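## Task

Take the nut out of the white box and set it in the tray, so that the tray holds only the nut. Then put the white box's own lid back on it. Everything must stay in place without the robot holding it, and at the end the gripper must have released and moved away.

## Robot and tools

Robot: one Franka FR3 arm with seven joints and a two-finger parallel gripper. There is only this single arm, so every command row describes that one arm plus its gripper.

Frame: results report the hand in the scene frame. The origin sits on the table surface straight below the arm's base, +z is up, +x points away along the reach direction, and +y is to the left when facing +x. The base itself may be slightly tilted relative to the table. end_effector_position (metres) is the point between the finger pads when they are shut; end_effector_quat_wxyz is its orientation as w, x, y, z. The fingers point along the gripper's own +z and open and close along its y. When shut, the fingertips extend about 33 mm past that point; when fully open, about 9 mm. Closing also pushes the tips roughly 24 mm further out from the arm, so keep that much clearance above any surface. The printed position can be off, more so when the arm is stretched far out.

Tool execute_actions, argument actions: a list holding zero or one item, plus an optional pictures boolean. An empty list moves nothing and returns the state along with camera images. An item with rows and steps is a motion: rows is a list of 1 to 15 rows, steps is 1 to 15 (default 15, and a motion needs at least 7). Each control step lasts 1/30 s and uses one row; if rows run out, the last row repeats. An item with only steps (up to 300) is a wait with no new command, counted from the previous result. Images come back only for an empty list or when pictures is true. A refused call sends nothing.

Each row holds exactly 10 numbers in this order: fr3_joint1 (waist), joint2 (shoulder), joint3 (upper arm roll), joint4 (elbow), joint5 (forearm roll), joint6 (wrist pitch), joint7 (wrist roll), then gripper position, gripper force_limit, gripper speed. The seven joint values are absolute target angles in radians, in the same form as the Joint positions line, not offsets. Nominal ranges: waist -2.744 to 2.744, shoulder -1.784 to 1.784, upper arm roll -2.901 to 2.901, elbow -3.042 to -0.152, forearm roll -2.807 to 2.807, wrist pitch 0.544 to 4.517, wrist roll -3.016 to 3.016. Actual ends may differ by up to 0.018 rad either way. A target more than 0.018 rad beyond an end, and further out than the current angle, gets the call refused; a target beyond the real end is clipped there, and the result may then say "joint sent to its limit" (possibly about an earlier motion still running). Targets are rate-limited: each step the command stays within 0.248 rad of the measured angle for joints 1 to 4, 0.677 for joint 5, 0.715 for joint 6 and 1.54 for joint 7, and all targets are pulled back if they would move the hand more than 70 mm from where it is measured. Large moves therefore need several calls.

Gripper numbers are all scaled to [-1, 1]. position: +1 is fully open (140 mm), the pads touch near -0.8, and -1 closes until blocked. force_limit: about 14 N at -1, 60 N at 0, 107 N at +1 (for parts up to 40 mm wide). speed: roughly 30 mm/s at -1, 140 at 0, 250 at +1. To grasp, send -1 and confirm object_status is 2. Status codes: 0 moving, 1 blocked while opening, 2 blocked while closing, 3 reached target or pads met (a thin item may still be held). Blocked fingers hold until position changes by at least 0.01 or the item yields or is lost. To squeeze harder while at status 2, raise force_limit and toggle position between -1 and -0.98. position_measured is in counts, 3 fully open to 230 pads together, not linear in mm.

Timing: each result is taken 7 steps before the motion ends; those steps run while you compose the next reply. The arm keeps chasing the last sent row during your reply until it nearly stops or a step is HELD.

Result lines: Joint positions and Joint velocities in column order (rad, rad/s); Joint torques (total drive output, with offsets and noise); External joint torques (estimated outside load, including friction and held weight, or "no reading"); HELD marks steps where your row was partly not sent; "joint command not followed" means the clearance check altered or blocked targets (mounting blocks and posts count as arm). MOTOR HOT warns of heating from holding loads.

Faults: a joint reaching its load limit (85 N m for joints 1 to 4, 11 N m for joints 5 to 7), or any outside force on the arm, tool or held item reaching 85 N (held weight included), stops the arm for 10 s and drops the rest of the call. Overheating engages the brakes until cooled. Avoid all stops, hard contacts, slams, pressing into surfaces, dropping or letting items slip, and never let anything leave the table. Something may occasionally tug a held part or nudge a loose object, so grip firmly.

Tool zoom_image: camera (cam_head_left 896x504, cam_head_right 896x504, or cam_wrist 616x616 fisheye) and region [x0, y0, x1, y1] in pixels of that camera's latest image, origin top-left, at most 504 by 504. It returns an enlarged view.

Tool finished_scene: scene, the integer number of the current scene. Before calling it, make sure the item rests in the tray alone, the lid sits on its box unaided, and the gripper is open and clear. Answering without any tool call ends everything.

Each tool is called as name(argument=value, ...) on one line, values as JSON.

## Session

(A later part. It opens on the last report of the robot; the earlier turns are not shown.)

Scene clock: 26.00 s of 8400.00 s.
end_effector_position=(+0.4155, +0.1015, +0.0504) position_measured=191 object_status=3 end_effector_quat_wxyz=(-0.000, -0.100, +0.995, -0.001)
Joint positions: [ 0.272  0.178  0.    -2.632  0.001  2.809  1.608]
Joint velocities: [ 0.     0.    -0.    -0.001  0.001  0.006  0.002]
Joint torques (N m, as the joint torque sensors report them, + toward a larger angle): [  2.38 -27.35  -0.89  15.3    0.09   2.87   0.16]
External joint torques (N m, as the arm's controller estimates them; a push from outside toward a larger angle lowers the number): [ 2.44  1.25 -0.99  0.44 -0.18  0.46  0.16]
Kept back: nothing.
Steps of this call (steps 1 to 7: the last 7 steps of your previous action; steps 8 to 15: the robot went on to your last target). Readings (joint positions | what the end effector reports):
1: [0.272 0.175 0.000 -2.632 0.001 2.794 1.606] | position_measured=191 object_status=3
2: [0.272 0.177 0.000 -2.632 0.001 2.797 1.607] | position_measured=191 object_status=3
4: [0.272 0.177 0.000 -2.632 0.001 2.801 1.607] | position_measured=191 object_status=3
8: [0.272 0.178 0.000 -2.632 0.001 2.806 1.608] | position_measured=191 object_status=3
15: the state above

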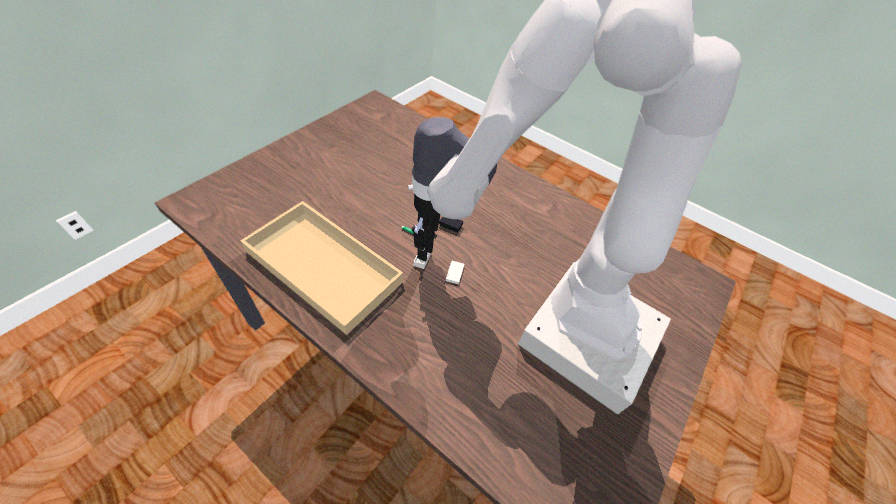

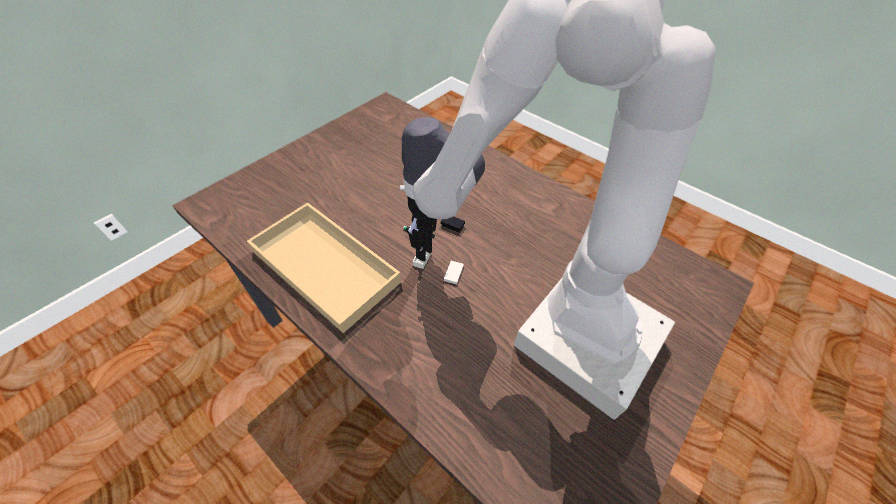

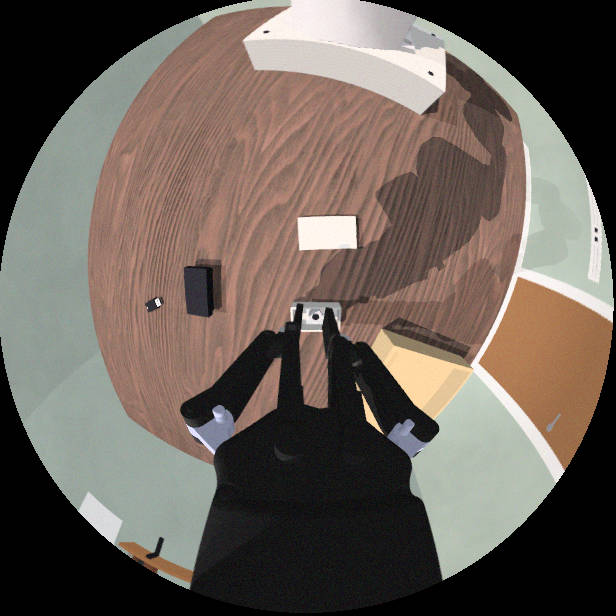

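execute_actions(actions=[{"rows":[[0.275,0.188,0,-2.629,0,2.82,1.612,-0.49,-0.5,0],[0.275,0.196,0,-2.628,0,2.828,1.612,-0.49,-0.5,0],[0.275,0.204,0,-2.627,0,2.836,1.612,-0.49,-0.5,0],[0.275,0.212,0,-2.626,0,2.844,1.612,-0.49,-0.5,0],[0.275,0.218,0,-2.626,0,2.85,1.612,-0.49,-0.5,0]],"steps":15}])

execute_actions(actions=[{"steps":15}], pictures=true)

zoom_image(camera="cam_wrist", region=[260, 260, 370, 360])

Scene clock: 27.00 s of 8400.00 s.
end_effector_position=(+0.4247, +0.1037, +0.0497) position_measured=191 object_status=3 end_effector_quat_wxyz=(+0.010, -0.100, +0.995, +0.000)
Joint positions: [ 0.272  0.192  0.    -2.622  0.001  2.833  1.609]
Joint velocities: [ 0.001  0.026 -0.     0.014 -0.     0.077 -0.   ]
Joint torques (N m, as the joint torque sensors report them, + toward a larger angle): [  1.4  -12.91  -0.72   9.8    0.14   3.16   0.14]
External joint torques (N m, as the arm's controller estimates them; a push from outside toward a larger angle lowers the number): [ 1.45 16.3  -0.86 -4.89 -0.12  0.77  0.14]
Steps of this call (steps 1 to 15: the robot went on to your last target; steps 16 to 22: nothing new was sent; steps 23 to 30: the first 8 steps of this action). Readings (joint positions | what the end effector reports):
23: [0.272 0.180 0.000 -2.631 0.001 2.811 1.609] | position_measured=191 object_status=3
24: [0.272 0.182 0.000 -2.631 0.001 2.812 1.609] | position_measured=191 object_status=3
26: [0.272 0.186 0.000 -2.627 0.001 2.819 1.609] | position_measured=191 object_status=3
30: the state above

Scene clock: 27.50 s of 8400.00 s.
end_effector_position=(+0.4280, +0.1046, +0.0497) position_measured=191 object_status=3 end_effector_quat_wxyz=(+0.015, -0.100, +0.995, +0.001)
Joint positions: [ 0.272  0.195  0.    -2.621  0.001  2.846  1.609]
Joint velocities: [-0.001  0.001 -0.     0.    -0.     0.004 -0.   ]
Joint torques (N m, as the joint torque sensors report them, + toward a larger angle): [  1.6  -14.69   0.23  10.91   0.09   3.02   0.06]
External joint torques (N m, as the arm's controller estimates them; a push from outside toward a larger angle lowers the number): [ 1.75 14.39  0.19 -3.88 -0.18  0.55  0.06]
Kept back: nothing.
Steps of this call (steps 1 to 7: the last 7 steps of your previous action; steps 8 to 15: the robot went on to your last target). Readings (joint positions | what the end effector reports):
1: [0.272 0.193 0.000 -2.621 0.001 2.835 1.609] | position_measured=191 object_status=3
2: [0.272 0.193 0.000 -2.621 0.001 2.837 1.609] | position_measured=191 object_status=3
4: [0.272 0.194 0.000 -2.621 0.001 2.840 1.609] | position_measured=191 object_status=3
8: [0.272 0.195 0.000 -2.621 0.001 2.844 1.609] | position_measured=191 object_status=3
15: the state above

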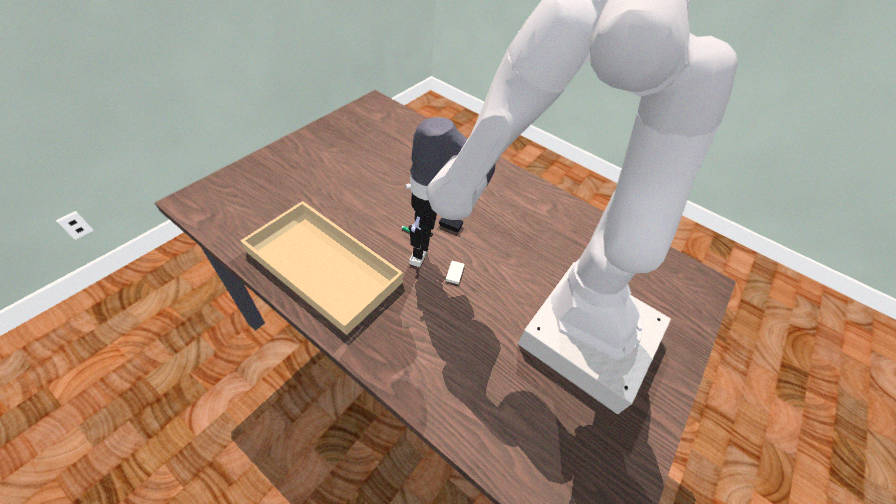

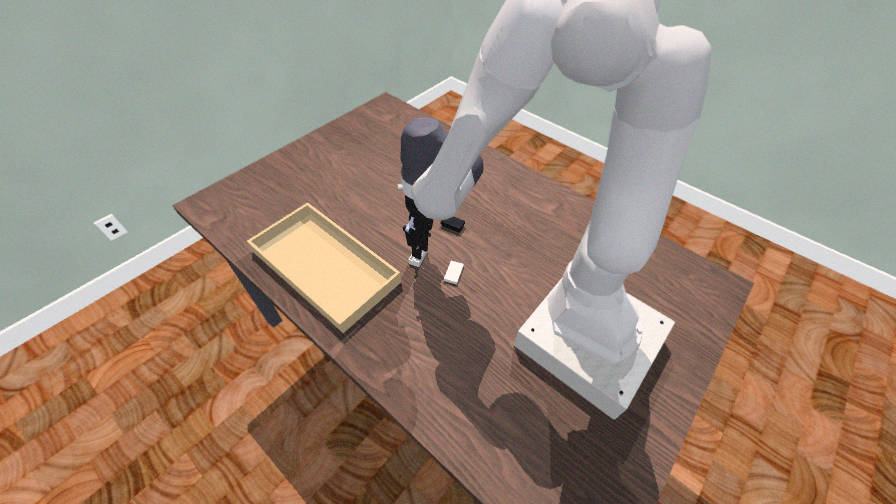

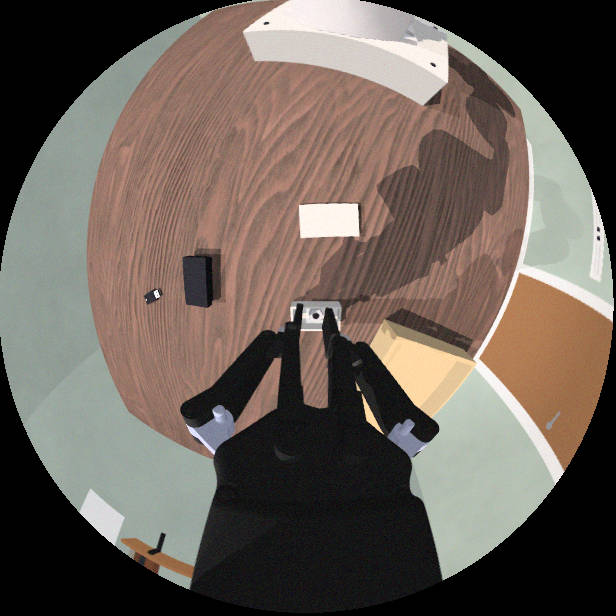

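Region (260, 260, 370, 360) of cam_wrist's 616x616 image, scaled by 4.582, with more detail than that image has; it fills the top 458 rows of this view, and the rest is white.

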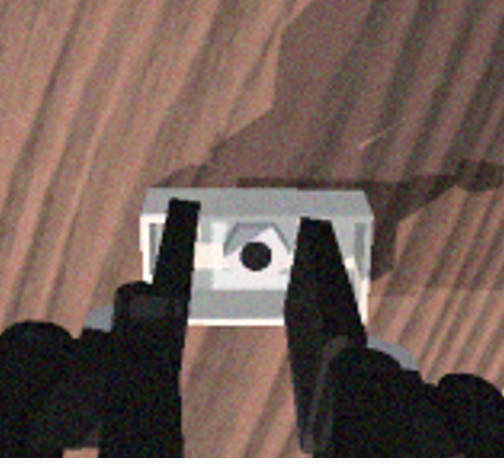

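execute_actions(actions=[{"rows":[[0.272,0.18,0,-2.630,0,2.82,1.612,-0.49,-0.5,0],[0.272,0.165,0,-2.632,0,2.80,1.612,-0.49,-0.5,0],[0.272,0.155,0,-2.633,0,2.788,1.612,-0.56,-0.5,0]],"steps":15}])

execute_actions(actions=[{"steps":15}], pictures=true)

zoom_image(camera="cam_wrist", region=[260, 260, 370, 360])

zoom_image(camera="cam_head_right", region=[390, 220, 460, 290])

Scene clock: 28.40 s of 8400.00 s.
end_effector_position=(+0.4230, +0.1034, +0.0598) position_measured=200 object_status=0 end_effector_quat_wxyz=(+0.010, -0.100, +0.995, -0.000)
Joint positions: [ 0.272  0.157  0.    -2.63   0.001  2.805  1.609]
Joint velocities: [-0.002 -0.026  0.    -0.007  0.    -0.085 -0.001]
Joint torques (N m, as the joint torque sensors report them, + toward a larger angle): [ -0.12 -28.7   -0.26  11.88   0.15   2.07   0.12]
External joint torques (N m, as the arm's controller estimates them; a push from outside toward a larger angle lowers the number): [ 0.01 -1.08 -0.29 -3.11 -0.15 -0.33  0.12]
Steps of this call (steps 1 to 15: the robot went on to your last target; steps 16 to 19: nothing new was sent; steps 20 to 27: the first 8 steps of this action). Readings (joint positions | what the end effector reports):
20: [0.272 0.192 0.000 -2.622 0.001 2.844 1.609] | position_measured=191 object_status=3
21: [0.272 0.185 0.000 -2.625 0.001 2.837 1.609] | position_measured=191 object_status=3
23: [0.272 0.170 0.000 -2.629 0.001 2.822 1.609] | position_measured=196 object_status=0
27: the state above

Scene clock: 28.90 s of 8400.00 s.
end_effector_position=(+0.4181, +0.1022, +0.0584) position_measured=200 object_status=3 end_effector_quat_wxyz=(+0.002, -0.100, +0.995, -0.001)
Joint positions: [ 0.272  0.157  0.    -2.631  0.001  2.791  1.609]
Joint velocities: [ 0.001  0.001  0.     0.     0.    -0.005 -0.   ]
Joint torques (N m, as the joint torque sensors report them, + toward a larger angle): [  1.14 -29.37  -0.26  13.13   0.14   2.22   0.04]
External joint torques (N m, as the arm's controller estimates them; a push from outside toward a larger angle lowers the number): [ 1.15 -1.07 -0.41 -2.16 -0.15 -0.2   0.04]
Kept back: nothing.
Steps of this call (steps 1 to 7: the last 7 steps of your previous action; steps 8 to 15: the robot went on to your last target). Readings (joint positions | what the end effector reports):
1: [0.272 0.157 0.000 -2.630 0.001 2.803 1.609] | position_measured=200 object_status=0
2: [0.272 0.157 0.000 -2.630 0.001 2.800 1.609] | position_measured=200 object_status=0
4: [0.272 0.157 0.000 -2.631 0.001 2.797 1.609] | position_measured=200 object_status=0
8: [0.272 0.157 0.000 -2.631 0.001 2.793 1.609] | position_measured=200 object_status=3
15: the state above

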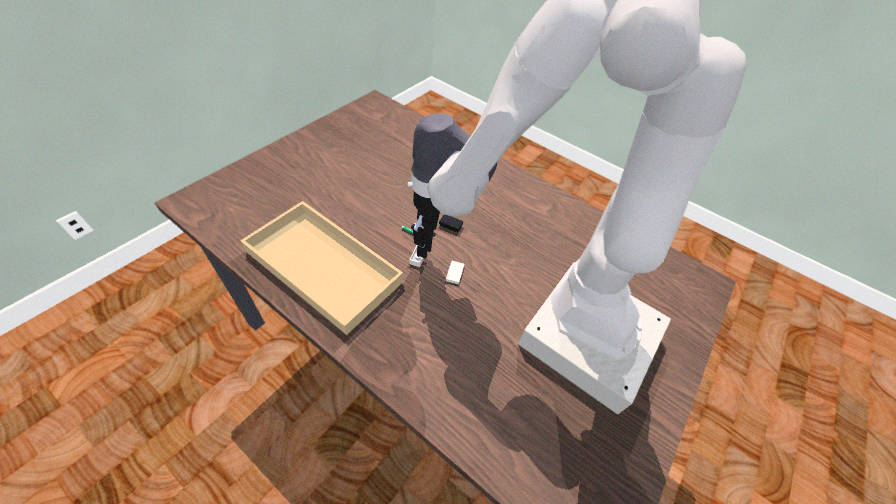

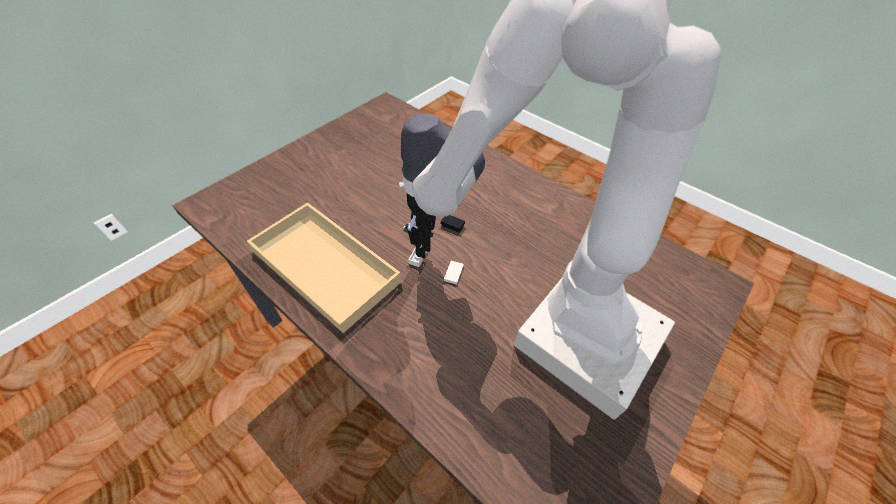

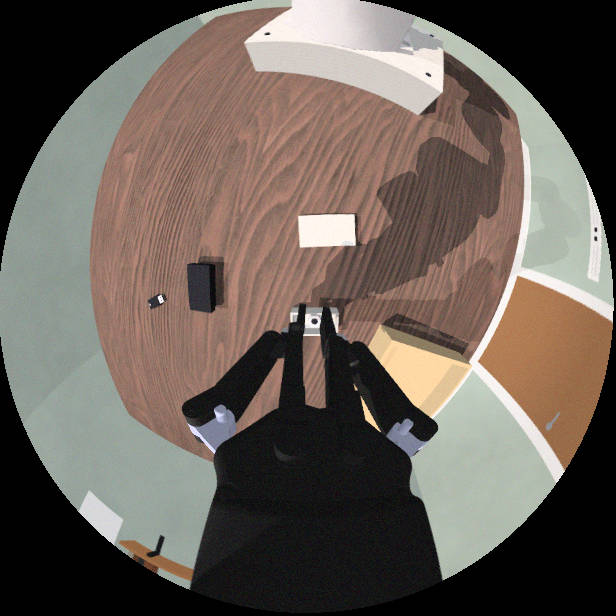

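Region (260, 260, 370, 360) of cam_wrist's 616x616 image, scaled by 4.582, with more detail than that image has; it fills the top 458 rows of this view, and the rest is white.

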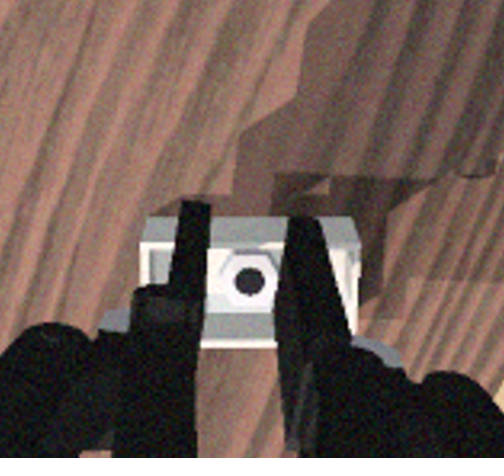

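Region (390, 220, 460, 290) of cam_head_right's 896x504 image, scaled by 7.200, with more detail than that image has.

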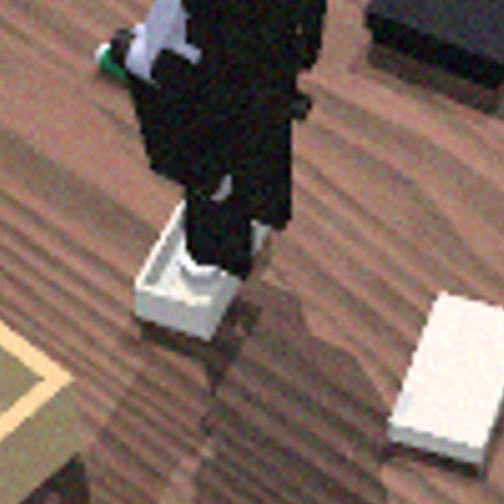

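execute_actions(actions=[{"rows":[[0.275,0.16,0,-2.615,0,2.78,1.612,-0.56,-0.5,0],[0.275,0.173,0,-2.594,0,2.767,1.612,-0.56,-0.5,0]],"steps":15}])

execute_actions(actions=[{"rows":[[0.275,0.18,0,-2.593,0,2.773,1.612,-0.56,-0.5,0],[0.275,0.187,0,-2.592,0,2.779,1.612,-0.56,-0.5,0],[0.275,0.194,0,-2.591,0,2.785,1.612,-0.56,-0.5,0],[0.275,0.201,0,-2.591,0,2.792,1.612,-0.56,-0.5,0],[0.275,0.207,0,-2.59,0,2.797,1.612,-0.56,-0.5,0],[0.275,0.213,0,-2.589,0,2.802,1.612,-0.56,-0.5,0]],"steps":15}])

execute_actions(actions=[{"steps":15}], pictures=true)

zoom_image(camera="cam_wrist", region=[260, 260, 370, 360])

Scene clock: 30.07 s of 8400.00 s.
end_effector_position=(+0.4297, +0.1051, +0.0613) position_measured=200 object_status=3 end_effector_quat_wxyz=(+0.004, -0.100, +0.995, -0.001)
Joint positions: [ 0.273  0.17   0.    -2.597  0.001  2.775  1.609]
Joint velocities: [-0.     0.013  0.     0.021  0.001 -0.03  -0.001]
Joint torques (N m, as the joint torque sensors report them, + toward a larger angle): [  1.99 -27.95  -0.49  16.69   0.15   2.27   0.12]
External joint torques (N m, as the arm's controller estimates them; a push from outside toward a larger angle lowers the number): [ 2.07  0.99 -0.58  1.37 -0.15 -0.11  0.12]
Steps of this call (steps 1 to 15: the robot went on to your last target; steps 16 to 27: nothing new was sent; steps 28 to 35: the first 8 steps of this action). Readings (joint positions | what the end effector reports):
28: [0.272 0.157 0.000 -2.629 0.001 2.789 1.609] | position_measured=200 object_status=3
29: [0.272 0.161 0.000 -2.621 0.001 2.785 1.609] | position_measured=200 object_status=3
31: [0.273 0.167 0.000 -2.606 0.001 2.780 1.609] | position_measured=200 object_status=3
35: the state above

Scene clock: 30.57 s of 8400.00 s.
end_effector_position=(+0.4268, +0.1043, +0.0502) position_measured=200 object_status=3 end_effector_quat_wxyz=(-0.002, -0.100, +0.995, -0.002)
Joint positions: [ 0.273  0.202  0.    -2.591  0.001  2.788  1.609]
Joint velocities: [ 0.001  0.008 -0.     0.049 -0.     0.092 -0.   ]
Joint torques (N m, as the joint torque sensors report them, + toward a larger angle): [  2.01 -23.89   0.23  12.28   0.13   2.29   0.07]
External joint torques (N m, as the arm's controller estimates them; a push from outside toward a larger angle lowers the number): [ 2.12 10.23  0.13 -4.65 -0.17  0.32  0.08]
Steps of this call (steps 1 to 7: the last 7 steps of your previous action; steps 8 to 15: the first 8 steps of this action). Readings (joint positions | what the end effector reports):
8: [0.273 0.172 0.000 -2.596 0.001 2.771 1.609] | position_measured=200 object_status=3
9: [0.273 0.175 0.000 -2.595 0.001 2.772 1.609] | position_measured=200 object_status=3
11: [0.273 0.185 0.000 -2.593 0.001 2.777 1.609] | position_measured=200 object_status=3
15: the state above

Scene clock: 31.07 s of 8400.00 s.
end_effector_position=(+0.4298, +0.1051, +0.0501) position_measured=200 object_status=3 end_effector_quat_wxyz=(+0.002, -0.100, +0.995, -0.001)
Joint positions: [ 0.273  0.206  0.    -2.589  0.001  2.798  1.609]
Joint velocities: [-0.     0.001  0.     0.002  0.     0.004 -0.   ]
Joint torques (N m, as the joint torque sensors report them, + toward a larger angle): [  2.96 -25.6   -0.41  13.83   0.06   2.96   0.07]
External joint torques (N m, as the arm's controller estimates them; a push from outside toward a larger angle lowers the number): [ 3.07  4.27 -0.5  -1.4  -0.23  0.52  0.07]
Kept back: nothing.
Steps of this call (steps 1 to 7: the last 7 steps of your previous action; steps 8 to 15: the robot went on to your last target). Readings (joint positions | what the end effector reports):
1: [0.273 0.204 0.000 -2.590 0.001 2.791 1.609] | position_measured=200 object_status=3
2: [0.273 0.204 0.000 -2.590 0.001 2.792 1.609] | position_measured=200 object_status=3
4: [0.273 0.205 0.000 -2.589 0.001 2.794 1.609] | position_measured=200 object_status=3
8: [0.273 0.206 0.000 -2.589 0.001 2.797 1.609] | position_measured=200 object_status=3
15: the state above

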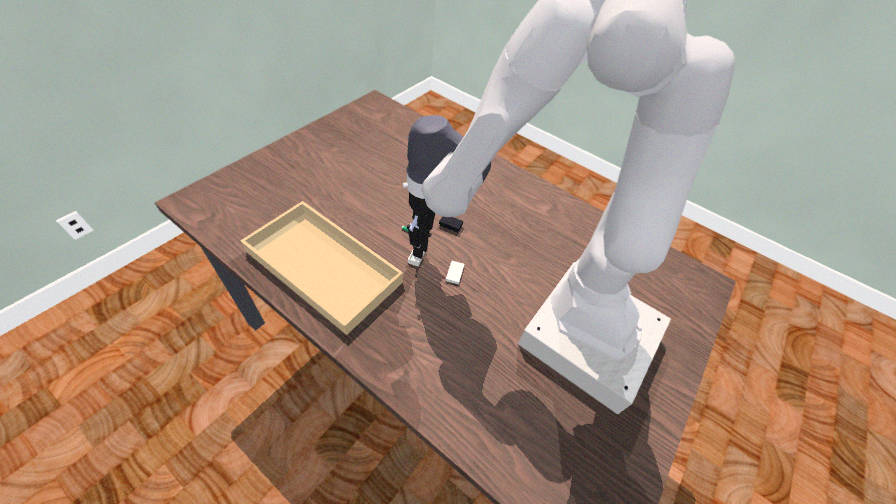

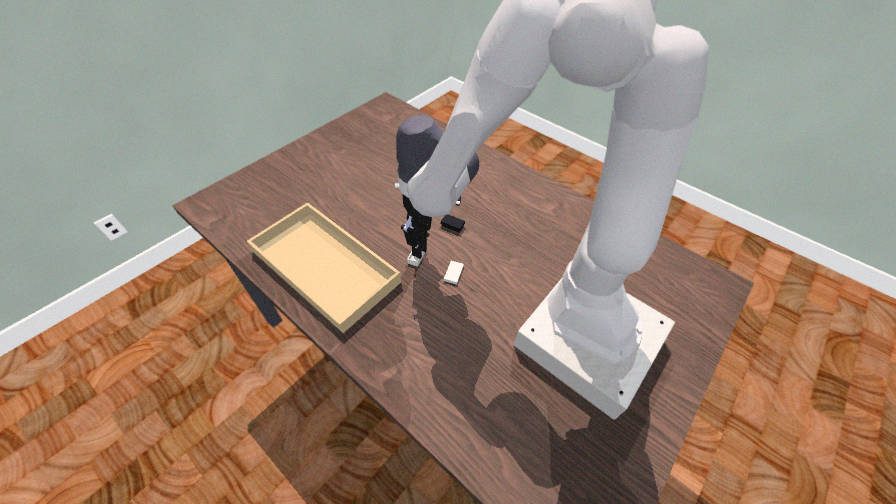

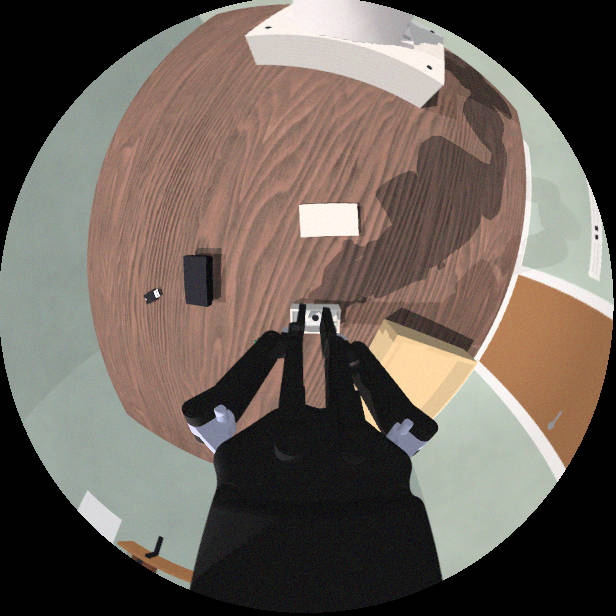

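Region (260, 260, 370, 360) of cam_wrist's 616x616 image, scaled by 4.582, with more detail than that image has; it fills the top 458 rows of this view, and the rest is white.

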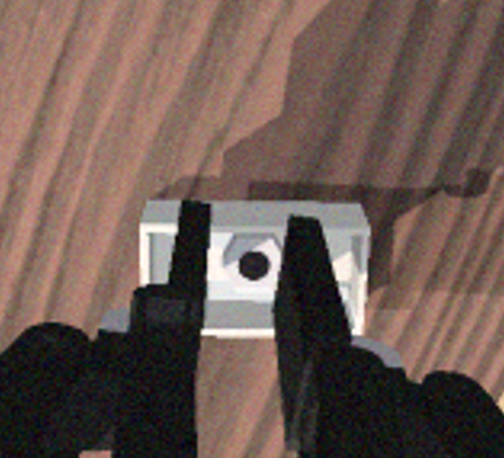

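execute_actions(actions=[{"rows":[[0.275,0.19,0,-2.592,0,2.785,1.612,-0.56,-0.5,0],[0.275,0.18,0,-2.593,0,2.773,1.612,-0.56,-0.5,0],[0.275,0.18,0,-2.593,0,2.773,1.612,-0.56,-0.5,0],[0.275,0.18,0,-2.593,0,2.773,1.612,-0.56,-0.5,0],[0.275,0.18,0,-2.593,0,2.773,1.612,-0.56,-0.5,0],[0.275,0.185,0,-2.585,0,2.768,1.612,-0.56,-0.5,0],[0.275,0.188,0,-2.578,0,2.765,1.612,-0.56,-0.5,0]],"steps":15}])

execute_actions(actions=[{"rows":[[0.275,0.188,0,-2.578,0,2.765,1.612,-0.56,-0.5,0],[0.275,0.188,0,-2.578,0,2.765,1.612,-0.56,-0.5,0],[0.275,0.195,0,-2.577,0,2.771,1.612,-0.56,-0.5,0],[0.275,0.202,0,-2.576,0,2.777,1.612,-0.56,-0.5,0],[0.275,0.209,0,-2.575,0,2.783,1.612,-0.56,-0.5,0],[0.275,0.216,0,-2.574,0,2.789,1.612,-0.56,-0.5,0],[0.275,0.223,0,-2.574,0,2.795,1.612,-0.56,-0.5,0],[0.275,0.229,0,-2.573,0,2.801,1.612,-0.56,-0.5,0]],"steps":15}])

execute_actions(actions=[{"steps":15}], pictures=true)

zoom_image(camera="cam_wrist", region=[260, 260, 370, 360])

Scene clock: 32.60 s of 8400.00 s.
end_effector_position=(+0.4333, +0.1059, +0.0587) position_measured=200 object_status=3 end_effector_quat_wxyz=(+0.005, -0.100, +0.995, -0.001)
Joint positions: [ 0.273  0.185  0.    -2.585  0.001  2.778  1.609]
Joint velocities: [ 0.     0.015 -0.     0.07   0.001 -0.061 -0.002]
Joint torques (N m, as the joint torque sensors report them, + toward a larger angle): [  2.12 -27.41   0.01  15.04   0.17   2.07   0.01]
External joint torques (N m, as the arm's controller estimates them; a push from outside toward a larger angle lowers the number): [ 2.16  2.18 -0.13  0.   -0.12 -0.29  0.01]
Steps of this call (steps 1 to 15: the robot went on to your last target; steps 16 to 38: nothing new was sent; steps 39 to 46: the first 8 steps of this action). Readings (joint positions | what the end effector reports):
39: [0.273 0.204 0.000 -2.590 0.001 2.797 1.609] | position_measured=200 object_status=3
40: [0.273 0.199 0.000 -2.591 0.001 2.793 1.609] | position_measured=200 object_status=3
42: [0.273 0.188 0.000 -2.591 0.001 2.788 1.609] | position_measured=200 object_status=3
46: the state above

Scene clock: 33.10 s of 8400.00 s.
end_effector_position=(+0.4307, +0.1053, +0.0496) position_measured=200 object_status=3 end_effector_quat_wxyz=(-0.003, -0.100, +0.995, -0.002)
Joint positions: [ 0.273  0.213  0.    -2.576  0.001  2.781  1.609]
Joint velocities: [ 0.001  0.167 -0.     0.018  0.001  0.107  0.   ]
Joint torques (N m, as the joint torque sensors report them, + toward a larger angle): [  2.12 -28.3   -0.53  15.63   0.21   2.93   0.03]
External joint torques (N m, as the arm's controller estimates them; a push from outside toward a larger angle lowers the number): [ 2.2   3.87 -0.66 -0.77 -0.08  0.26  0.03]
Steps of this call (steps 1 to 7: the last 7 steps of your previous action; steps 8 to 15: the first 8 steps of this action). Readings (joint positions | what the end effector reports):
8: [0.273 0.186 0.000 -2.580 0.001 2.770 1.609] | position_measured=200 object_status=3
9: [0.273 0.186 0.000 -2.580 0.001 2.769 1.609] | position_measured=200 object_status=3
11: [0.273 0.190 0.000 -2.579 0.001 2.770 1.609] | position_measured=200 object_status=3
15: the state above

Scene clock: 33.60 s of 8400.00 s.
end_effector_position=(+0.4363, +0.1066, +0.0500) position_measured=200 object_status=3 end_effector_quat_wxyz=(+0.004, -0.100, +0.995, -0.001)
Joint positions: [ 0.273  0.217  0.    -2.572  0.001  2.796  1.609]
Joint velocities: [-0.     0.003 -0.001  0.001 -0.     0.006  0.   ]
Joint torques (N m, as the joint torque sensors report them, + toward a larger angle): [  1.93 -21.15  -0.12  13.57   0.07   2.91   0.12]
External joint torques (N m, as the arm's controller estimates them; a push from outside toward a larger angle lowers the number): [ 2.09  8.93 -0.17 -1.6  -0.23  0.5   0.12]
Kept back: nothing.
Steps of this call (steps 1 to 7: the last 7 steps of your previous action; steps 8 to 15: the robot went on to your last target). Readings (joint positions | what the end effector reports):
1: [0.273 0.213 0.000 -2.574 0.001 2.783 1.609] | position_measured=200 object_status=3
2: [0.273 0.215 0.000 -2.573 0.001 2.787 1.609] | position_measured=200 object_status=3
4: [0.273 0.216 0.000 -2.572 0.001 2.790 1.609] | position_measured=200 object_status=3
8: [0.273 0.217 0.000 -2.572 0.001 2.794 1.609] | position_measured=200 object_status=3
15: the state above

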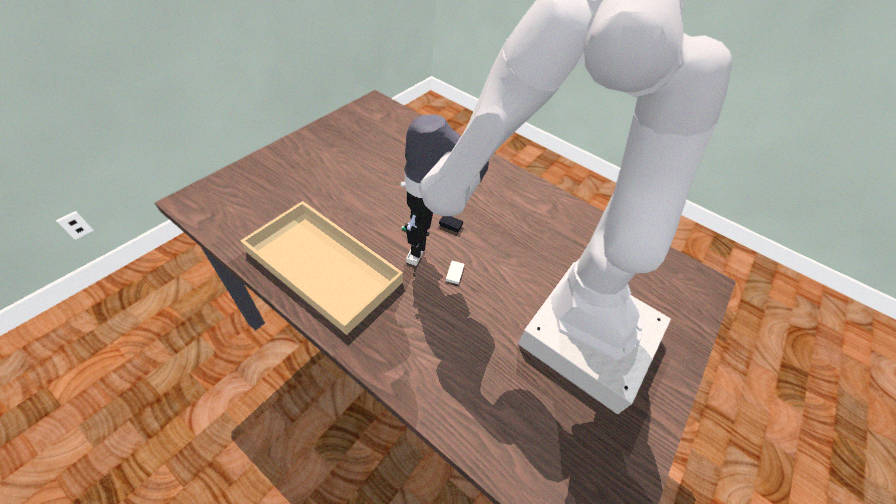

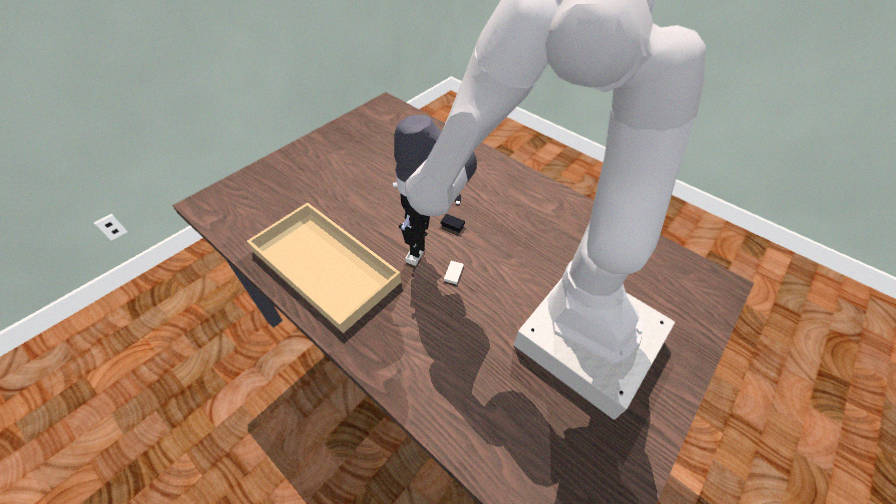

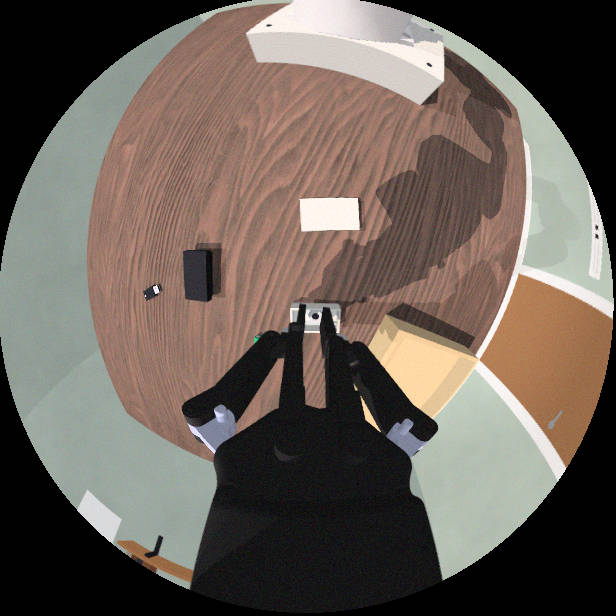

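Region (260, 260, 370, 360) of cam_wrist's 616x616 image, scaled by 4.582, with more detail than that image has; it fills the top 458 rows of this view, and the rest is white.

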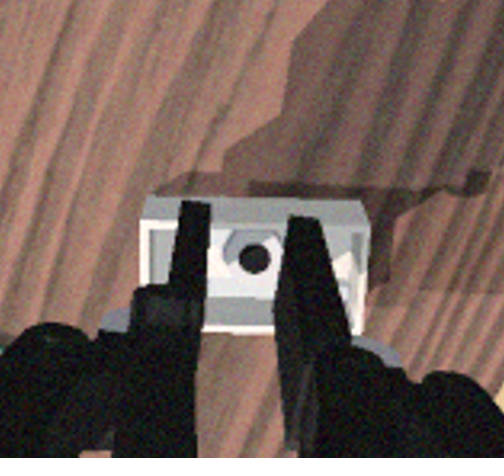

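execute_actions(actions=[{"rows":[[0.27,0.2,0,-2.58,0,2.78,1.612,-0.56,-0.5,0],[0.27,0.17,0,-2.59,0,2.76,1.612,-0.56,-0.5,0],[0.27,0.145,0,-2.597,0,2.74,1.612,-0.56,-0.5,0],[0.27,0.128,0,-2.599,0,2.727,1.2,-0.1,-0.5,0.5],[0.27,0.128,0,-2.599,0,2.727,0.8,-0.1,-0.5,0.5],[0.27,0.128,0,-2.599,0,2.727,0.4,-0.1,-0.5,0.5],[0.27,0.128,0,-2.599,0,2.727,0.04,-0.1,-0.5,0.5]],"steps":15}])

execute_actions(actions=[{"steps":35}], pictures=true)

Scene clock: 35.80 s of 8400.00 s.
end_effector_position=(+0.4366, +0.1068, +0.0767) position_measured=160 object_status=0 end_effector_quat_wxyz=(+0.012, -0.330, +0.944, -0.002)
Joint positions: [ 0.273  0.133  0.    -2.593  0.001  2.75   1.138]
Joint velocities: [-0.001 -0.105  0.    -0.01   0.    -0.108 -3.622]
Joint torques (N m, as the joint torque sensors report them, + toward a larger angle): [ -0.59 -26.14  -0.51  12.3    0.18   1.94  -0.98]
External joint torques (N m, as the arm's controller estimates them; a push from outside toward a larger angle lowers the number): [-0.46 -0.77 -0.5  -2.3  -0.16 -0.2  -1.02]
Steps of this call (steps 1 to 15: the robot went on to your last target; steps 16 to 58: nothing new was sent; steps 59 to 66: the first 8 steps of this action). Readings (joint positions | what the end effector reports):
59: [0.273 0.215 0.000 -2.573 0.001 2.795 1.609] | position_measured=200 object_status=3
60: [0.273 0.206 0.000 -2.578 0.001 2.790 1.609] | position_measured=200 object_status=3
62: [0.273 0.173 0.000 -2.590 0.001 2.772 1.575] | position_measured=200 object_status=0
66: the state above

Scene clock: 36.97 s of 8400.00 s.
end_effector_position=(+0.4293, +0.1050, +0.0754) position_measured=141 object_status=3 end_effector_quat_wxyz=(-0.001, +0.765, -0.644, +0.002)
Joint positions: [ 0.273  0.129  0.    -2.597  0.001  2.729  0.067]
Joint velocities: [ 0.     0.001  0.001 -0.     0.001 -0.001 -0.079]
Joint torques (N m, as the joint torque sensors report them, + toward a larger angle): [ -0.5  -29.58  -1.1   13.81   0.18   2.2   -0.36]
External joint torques (N m, as the arm's controller estimates them; a push from outside toward a larger angle lowers the number): [-0.45 -1.12 -1.17 -2.57 -0.14 -0.3  -0.36]
Kept back: nothing.
Steps of this call (steps 1 to 7: the last 7 steps of your previous action; steps 8 to 35: the robot went on to your last target). Readings (joint positions | what the end effector reports):
1: [0.273 0.131 0.000 -2.594 0.001 2.747 1.024] | position_measured=150 object_status=0
2: [0.273 0.130 0.000 -2.594 0.001 2.744 0.922] | position_measured=143 object_status=0
4: [0.273 0.129 0.000 -2.596 0.001 2.739 0.749] | position_measured=141 object_status=0
8: [0.273 0.129 0.000 -2.597 0.001 2.734 0.499] | position_measured=141 object_status=3
35: the state above

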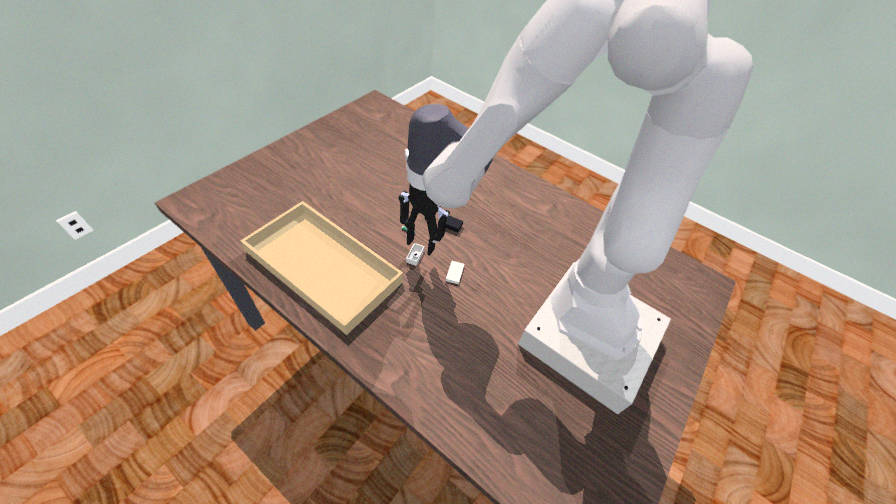

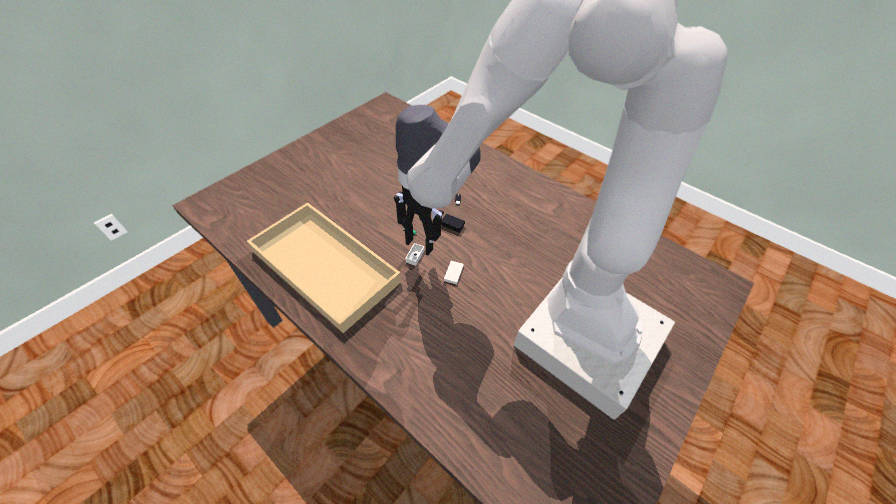

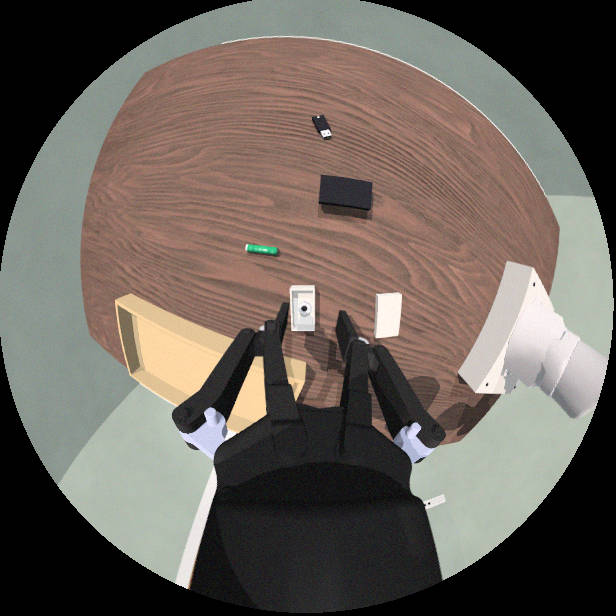

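execute_actions(actions=[{"rows":[[0.272,0.156,0,-2.554,0,2.710,0.04,-0.1,-0.5,0],[0.272,0.156,0,-2.554,0,2.710,0.04,-0.1,-0.5,0],[0.272,0.156,0,-2.554,0,2.710,0.04,-0.1,-0.5,0],[0.272,0.156,0,-2.554,0,2.710,0.04,-0.1,-0.5,0],[0.272,0.17,0,-2.552,0,2.722,0.04,-0.1,-0.5,0],[0.272,0.185,0,-2.551,0,2.735,0.04,-0.1,-0.5,0],[0.272,0.2,0,-2.549,0,2.748,0.04,-0.1,-0.5,0],[0.272,0.215,0,-2.548,0,2.762,0.04,-0.1,-0.5,0],[0.272,0.23,0,-2.546,0,2.776,0.04,-0.1,-0.5,0],[0.272,0.248,0,-2.544,0,2.792,0.04,-0.1,-0.5,0]],"steps":15}])

execute_actions(actions=[{"rows":[[0.272,0.248,0,-2.544,0,2.792,0.04,-0.1,-0.5,0],[0.272,0.248,0,-2.544,0,2.792,0.04,-0.1,-0.5,0],[0.272,0.248,0,-2.544,0,2.792,0.04,-0.1,-0.5,0],[0.272,0.248,0,-2.544,0,2.792,0.04,-1,-0.6,-0.5]],"steps":15}])

execute_actions(actions=[{"steps":15}], pictures=true)

Scene clock: 37.93 s of 8400.00 s.
end_effector_position=(+0.4416, +0.1080, +0.0669) position_measured=141 object_status=3 end_effector_quat_wxyz=(+0.000, +0.772, -0.635, +0.001)
Joint positions: [ 0.273  0.181  0.    -2.551  0.001  2.733  0.044]
Joint velocities: [-0.     0.383  0.001  0.055  0.001  0.177 -0.004]
Joint torques (N m, as the joint torque sensors report them, + toward a larger angle): [  0.69 -28.64  -1.09  15.71   0.13   2.45  -0.31]
External joint torques (N m, as the arm's controller estimates them; a push from outside toward a larger angle lowers the number): [ 0.81  0.78 -1.13  1.51 -0.19  0.37 -0.32]
Steps of this call (steps 1 to 21: the robot went on to your last target; steps 22 to 29: the first 8 steps of this action). Readings (joint positions | what the end effector reports):
22: [0.273 0.134 0.000 -2.589 0.001 2.726 0.045] | position_measured=141 object_status=3
23: [0.273 0.142 0.000 -2.578 0.001 2.724 0.045] | position_measured=141 object_status=3
25: [0.273 0.149 0.000 -2.565 0.001 2.720 0.045] | position_measured=141 object_status=3
29: the state above

Scene clock: 38.43 s of 8400.00 s.
end_effector_position=(+0.4389, +0.1072, +0.0434) position_measured=159 object_status=0 end_effector_quat_wxyz=(+0.003, +0.773, -0.635, -0.001)
Joint positions: [ 0.273  0.247  0.    -2.546  0.001  2.786  0.043]
Joint velocities: [-0.002 -0.     0.     0.002  0.001  0.02   0.   ]
Joint torques (N m, as the joint torque sensors report them, + toward a larger angle): [  0.37 -30.23  -0.04  15.35   0.13   2.92  -0.24]
External joint torques (N m, as the arm's controller estimates them; a push from outside toward a larger angle lowers the number): [ 0.48  1.01 -0.15  0.06 -0.15  0.44 -0.24]
Steps of this call (steps 1 to 7: the last 7 steps of your previous action; steps 8 to 15: the first 8 steps of this action). Readings (joint positions | what the end effector reports):
8: [0.273 0.247 0.000 -2.547 0.001 2.776 0.044] | position_measured=141 object_status=3
9: [0.273 0.247 0.000 -2.547 0.001 2.778 0.044] | position_measured=141 object_status=3
11: [0.273 0.247 0.000 -2.546 0.001 2.782 0.044] | position_measured=141 object_status=0
15: the state above

Scene clock: 38.93 s of 8400.00 s.
end_effector_position=(+0.4403, +0.1076, +0.0439) position_measured=185 object_status=2 end_effector_quat_wxyz=(+0.002, +0.773, -0.635, +0.000)
Joint positions: [ 0.273  0.247  0.    -2.546  0.001  2.789  0.043]
Joint velocities: [-0.001  0.    -0.     0.    -0.001  0.001  0.002]
Joint torques (N m, as the joint torque sensors report them, + toward a larger angle): [  0.52 -30.58  -0.27  15.36   0.13   2.95  -0.25]
External joint torques (N m, as the arm's controller estimates them; a push from outside toward a larger angle lowers the number): [ 0.67  0.66 -0.36  0.05 -0.15  0.45 -0.25]
Kept back: nothing.
Steps of this call (steps 1 to 7: the last 7 steps of your previous action; steps 8 to 15: the robot went on to your last target). Readings (joint positions | what the end effector reports):
1: [0.273 0.247 0.000 -2.546 0.001 2.787 0.043] | position_measured=163 object_status=0
2: [0.273 0.247 0.000 -2.546 0.001 2.787 0.043] | position_measured=168 object_status=0
4: [0.273 0.247 0.000 -2.546 0.001 2.788 0.043] | position_measured=177 object_status=0
8: [0.273 0.247 0.000 -2.546 0.001 2.789 0.043] | position_measured=185 object_status=0
15: the state above
The arm was judged still, so your last target was given up. Only a new action makes it travel on or press farther. Fingers that are still opening or closing keep moving.

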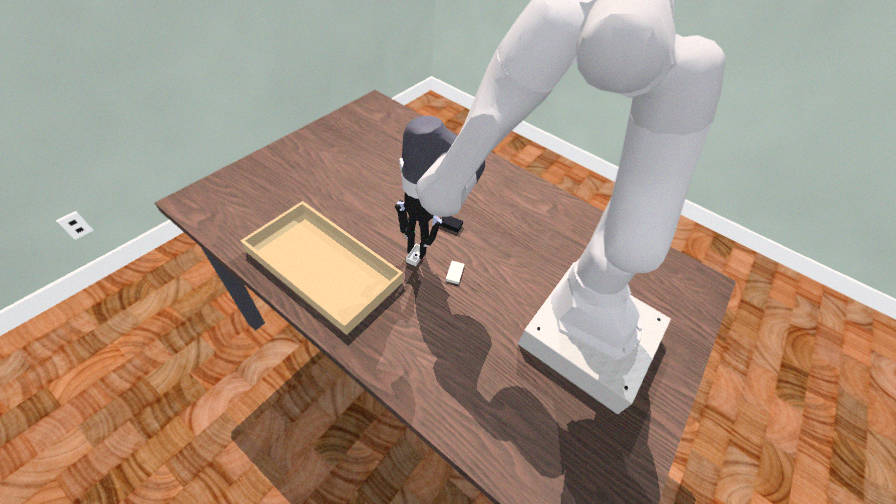

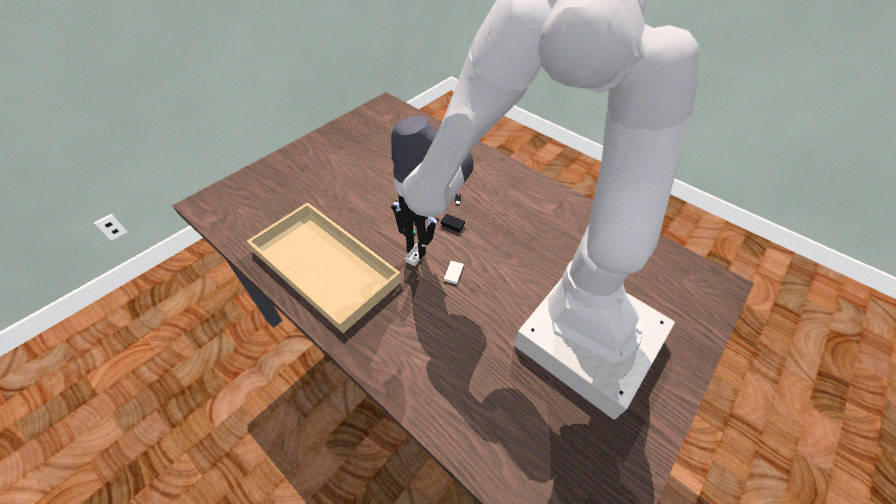

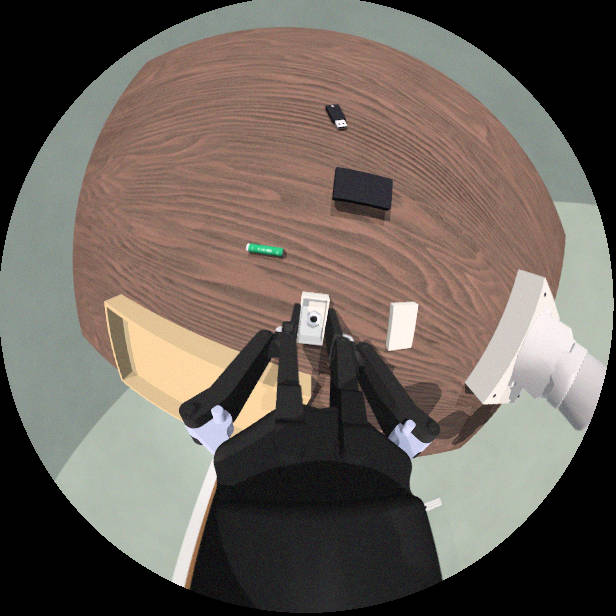

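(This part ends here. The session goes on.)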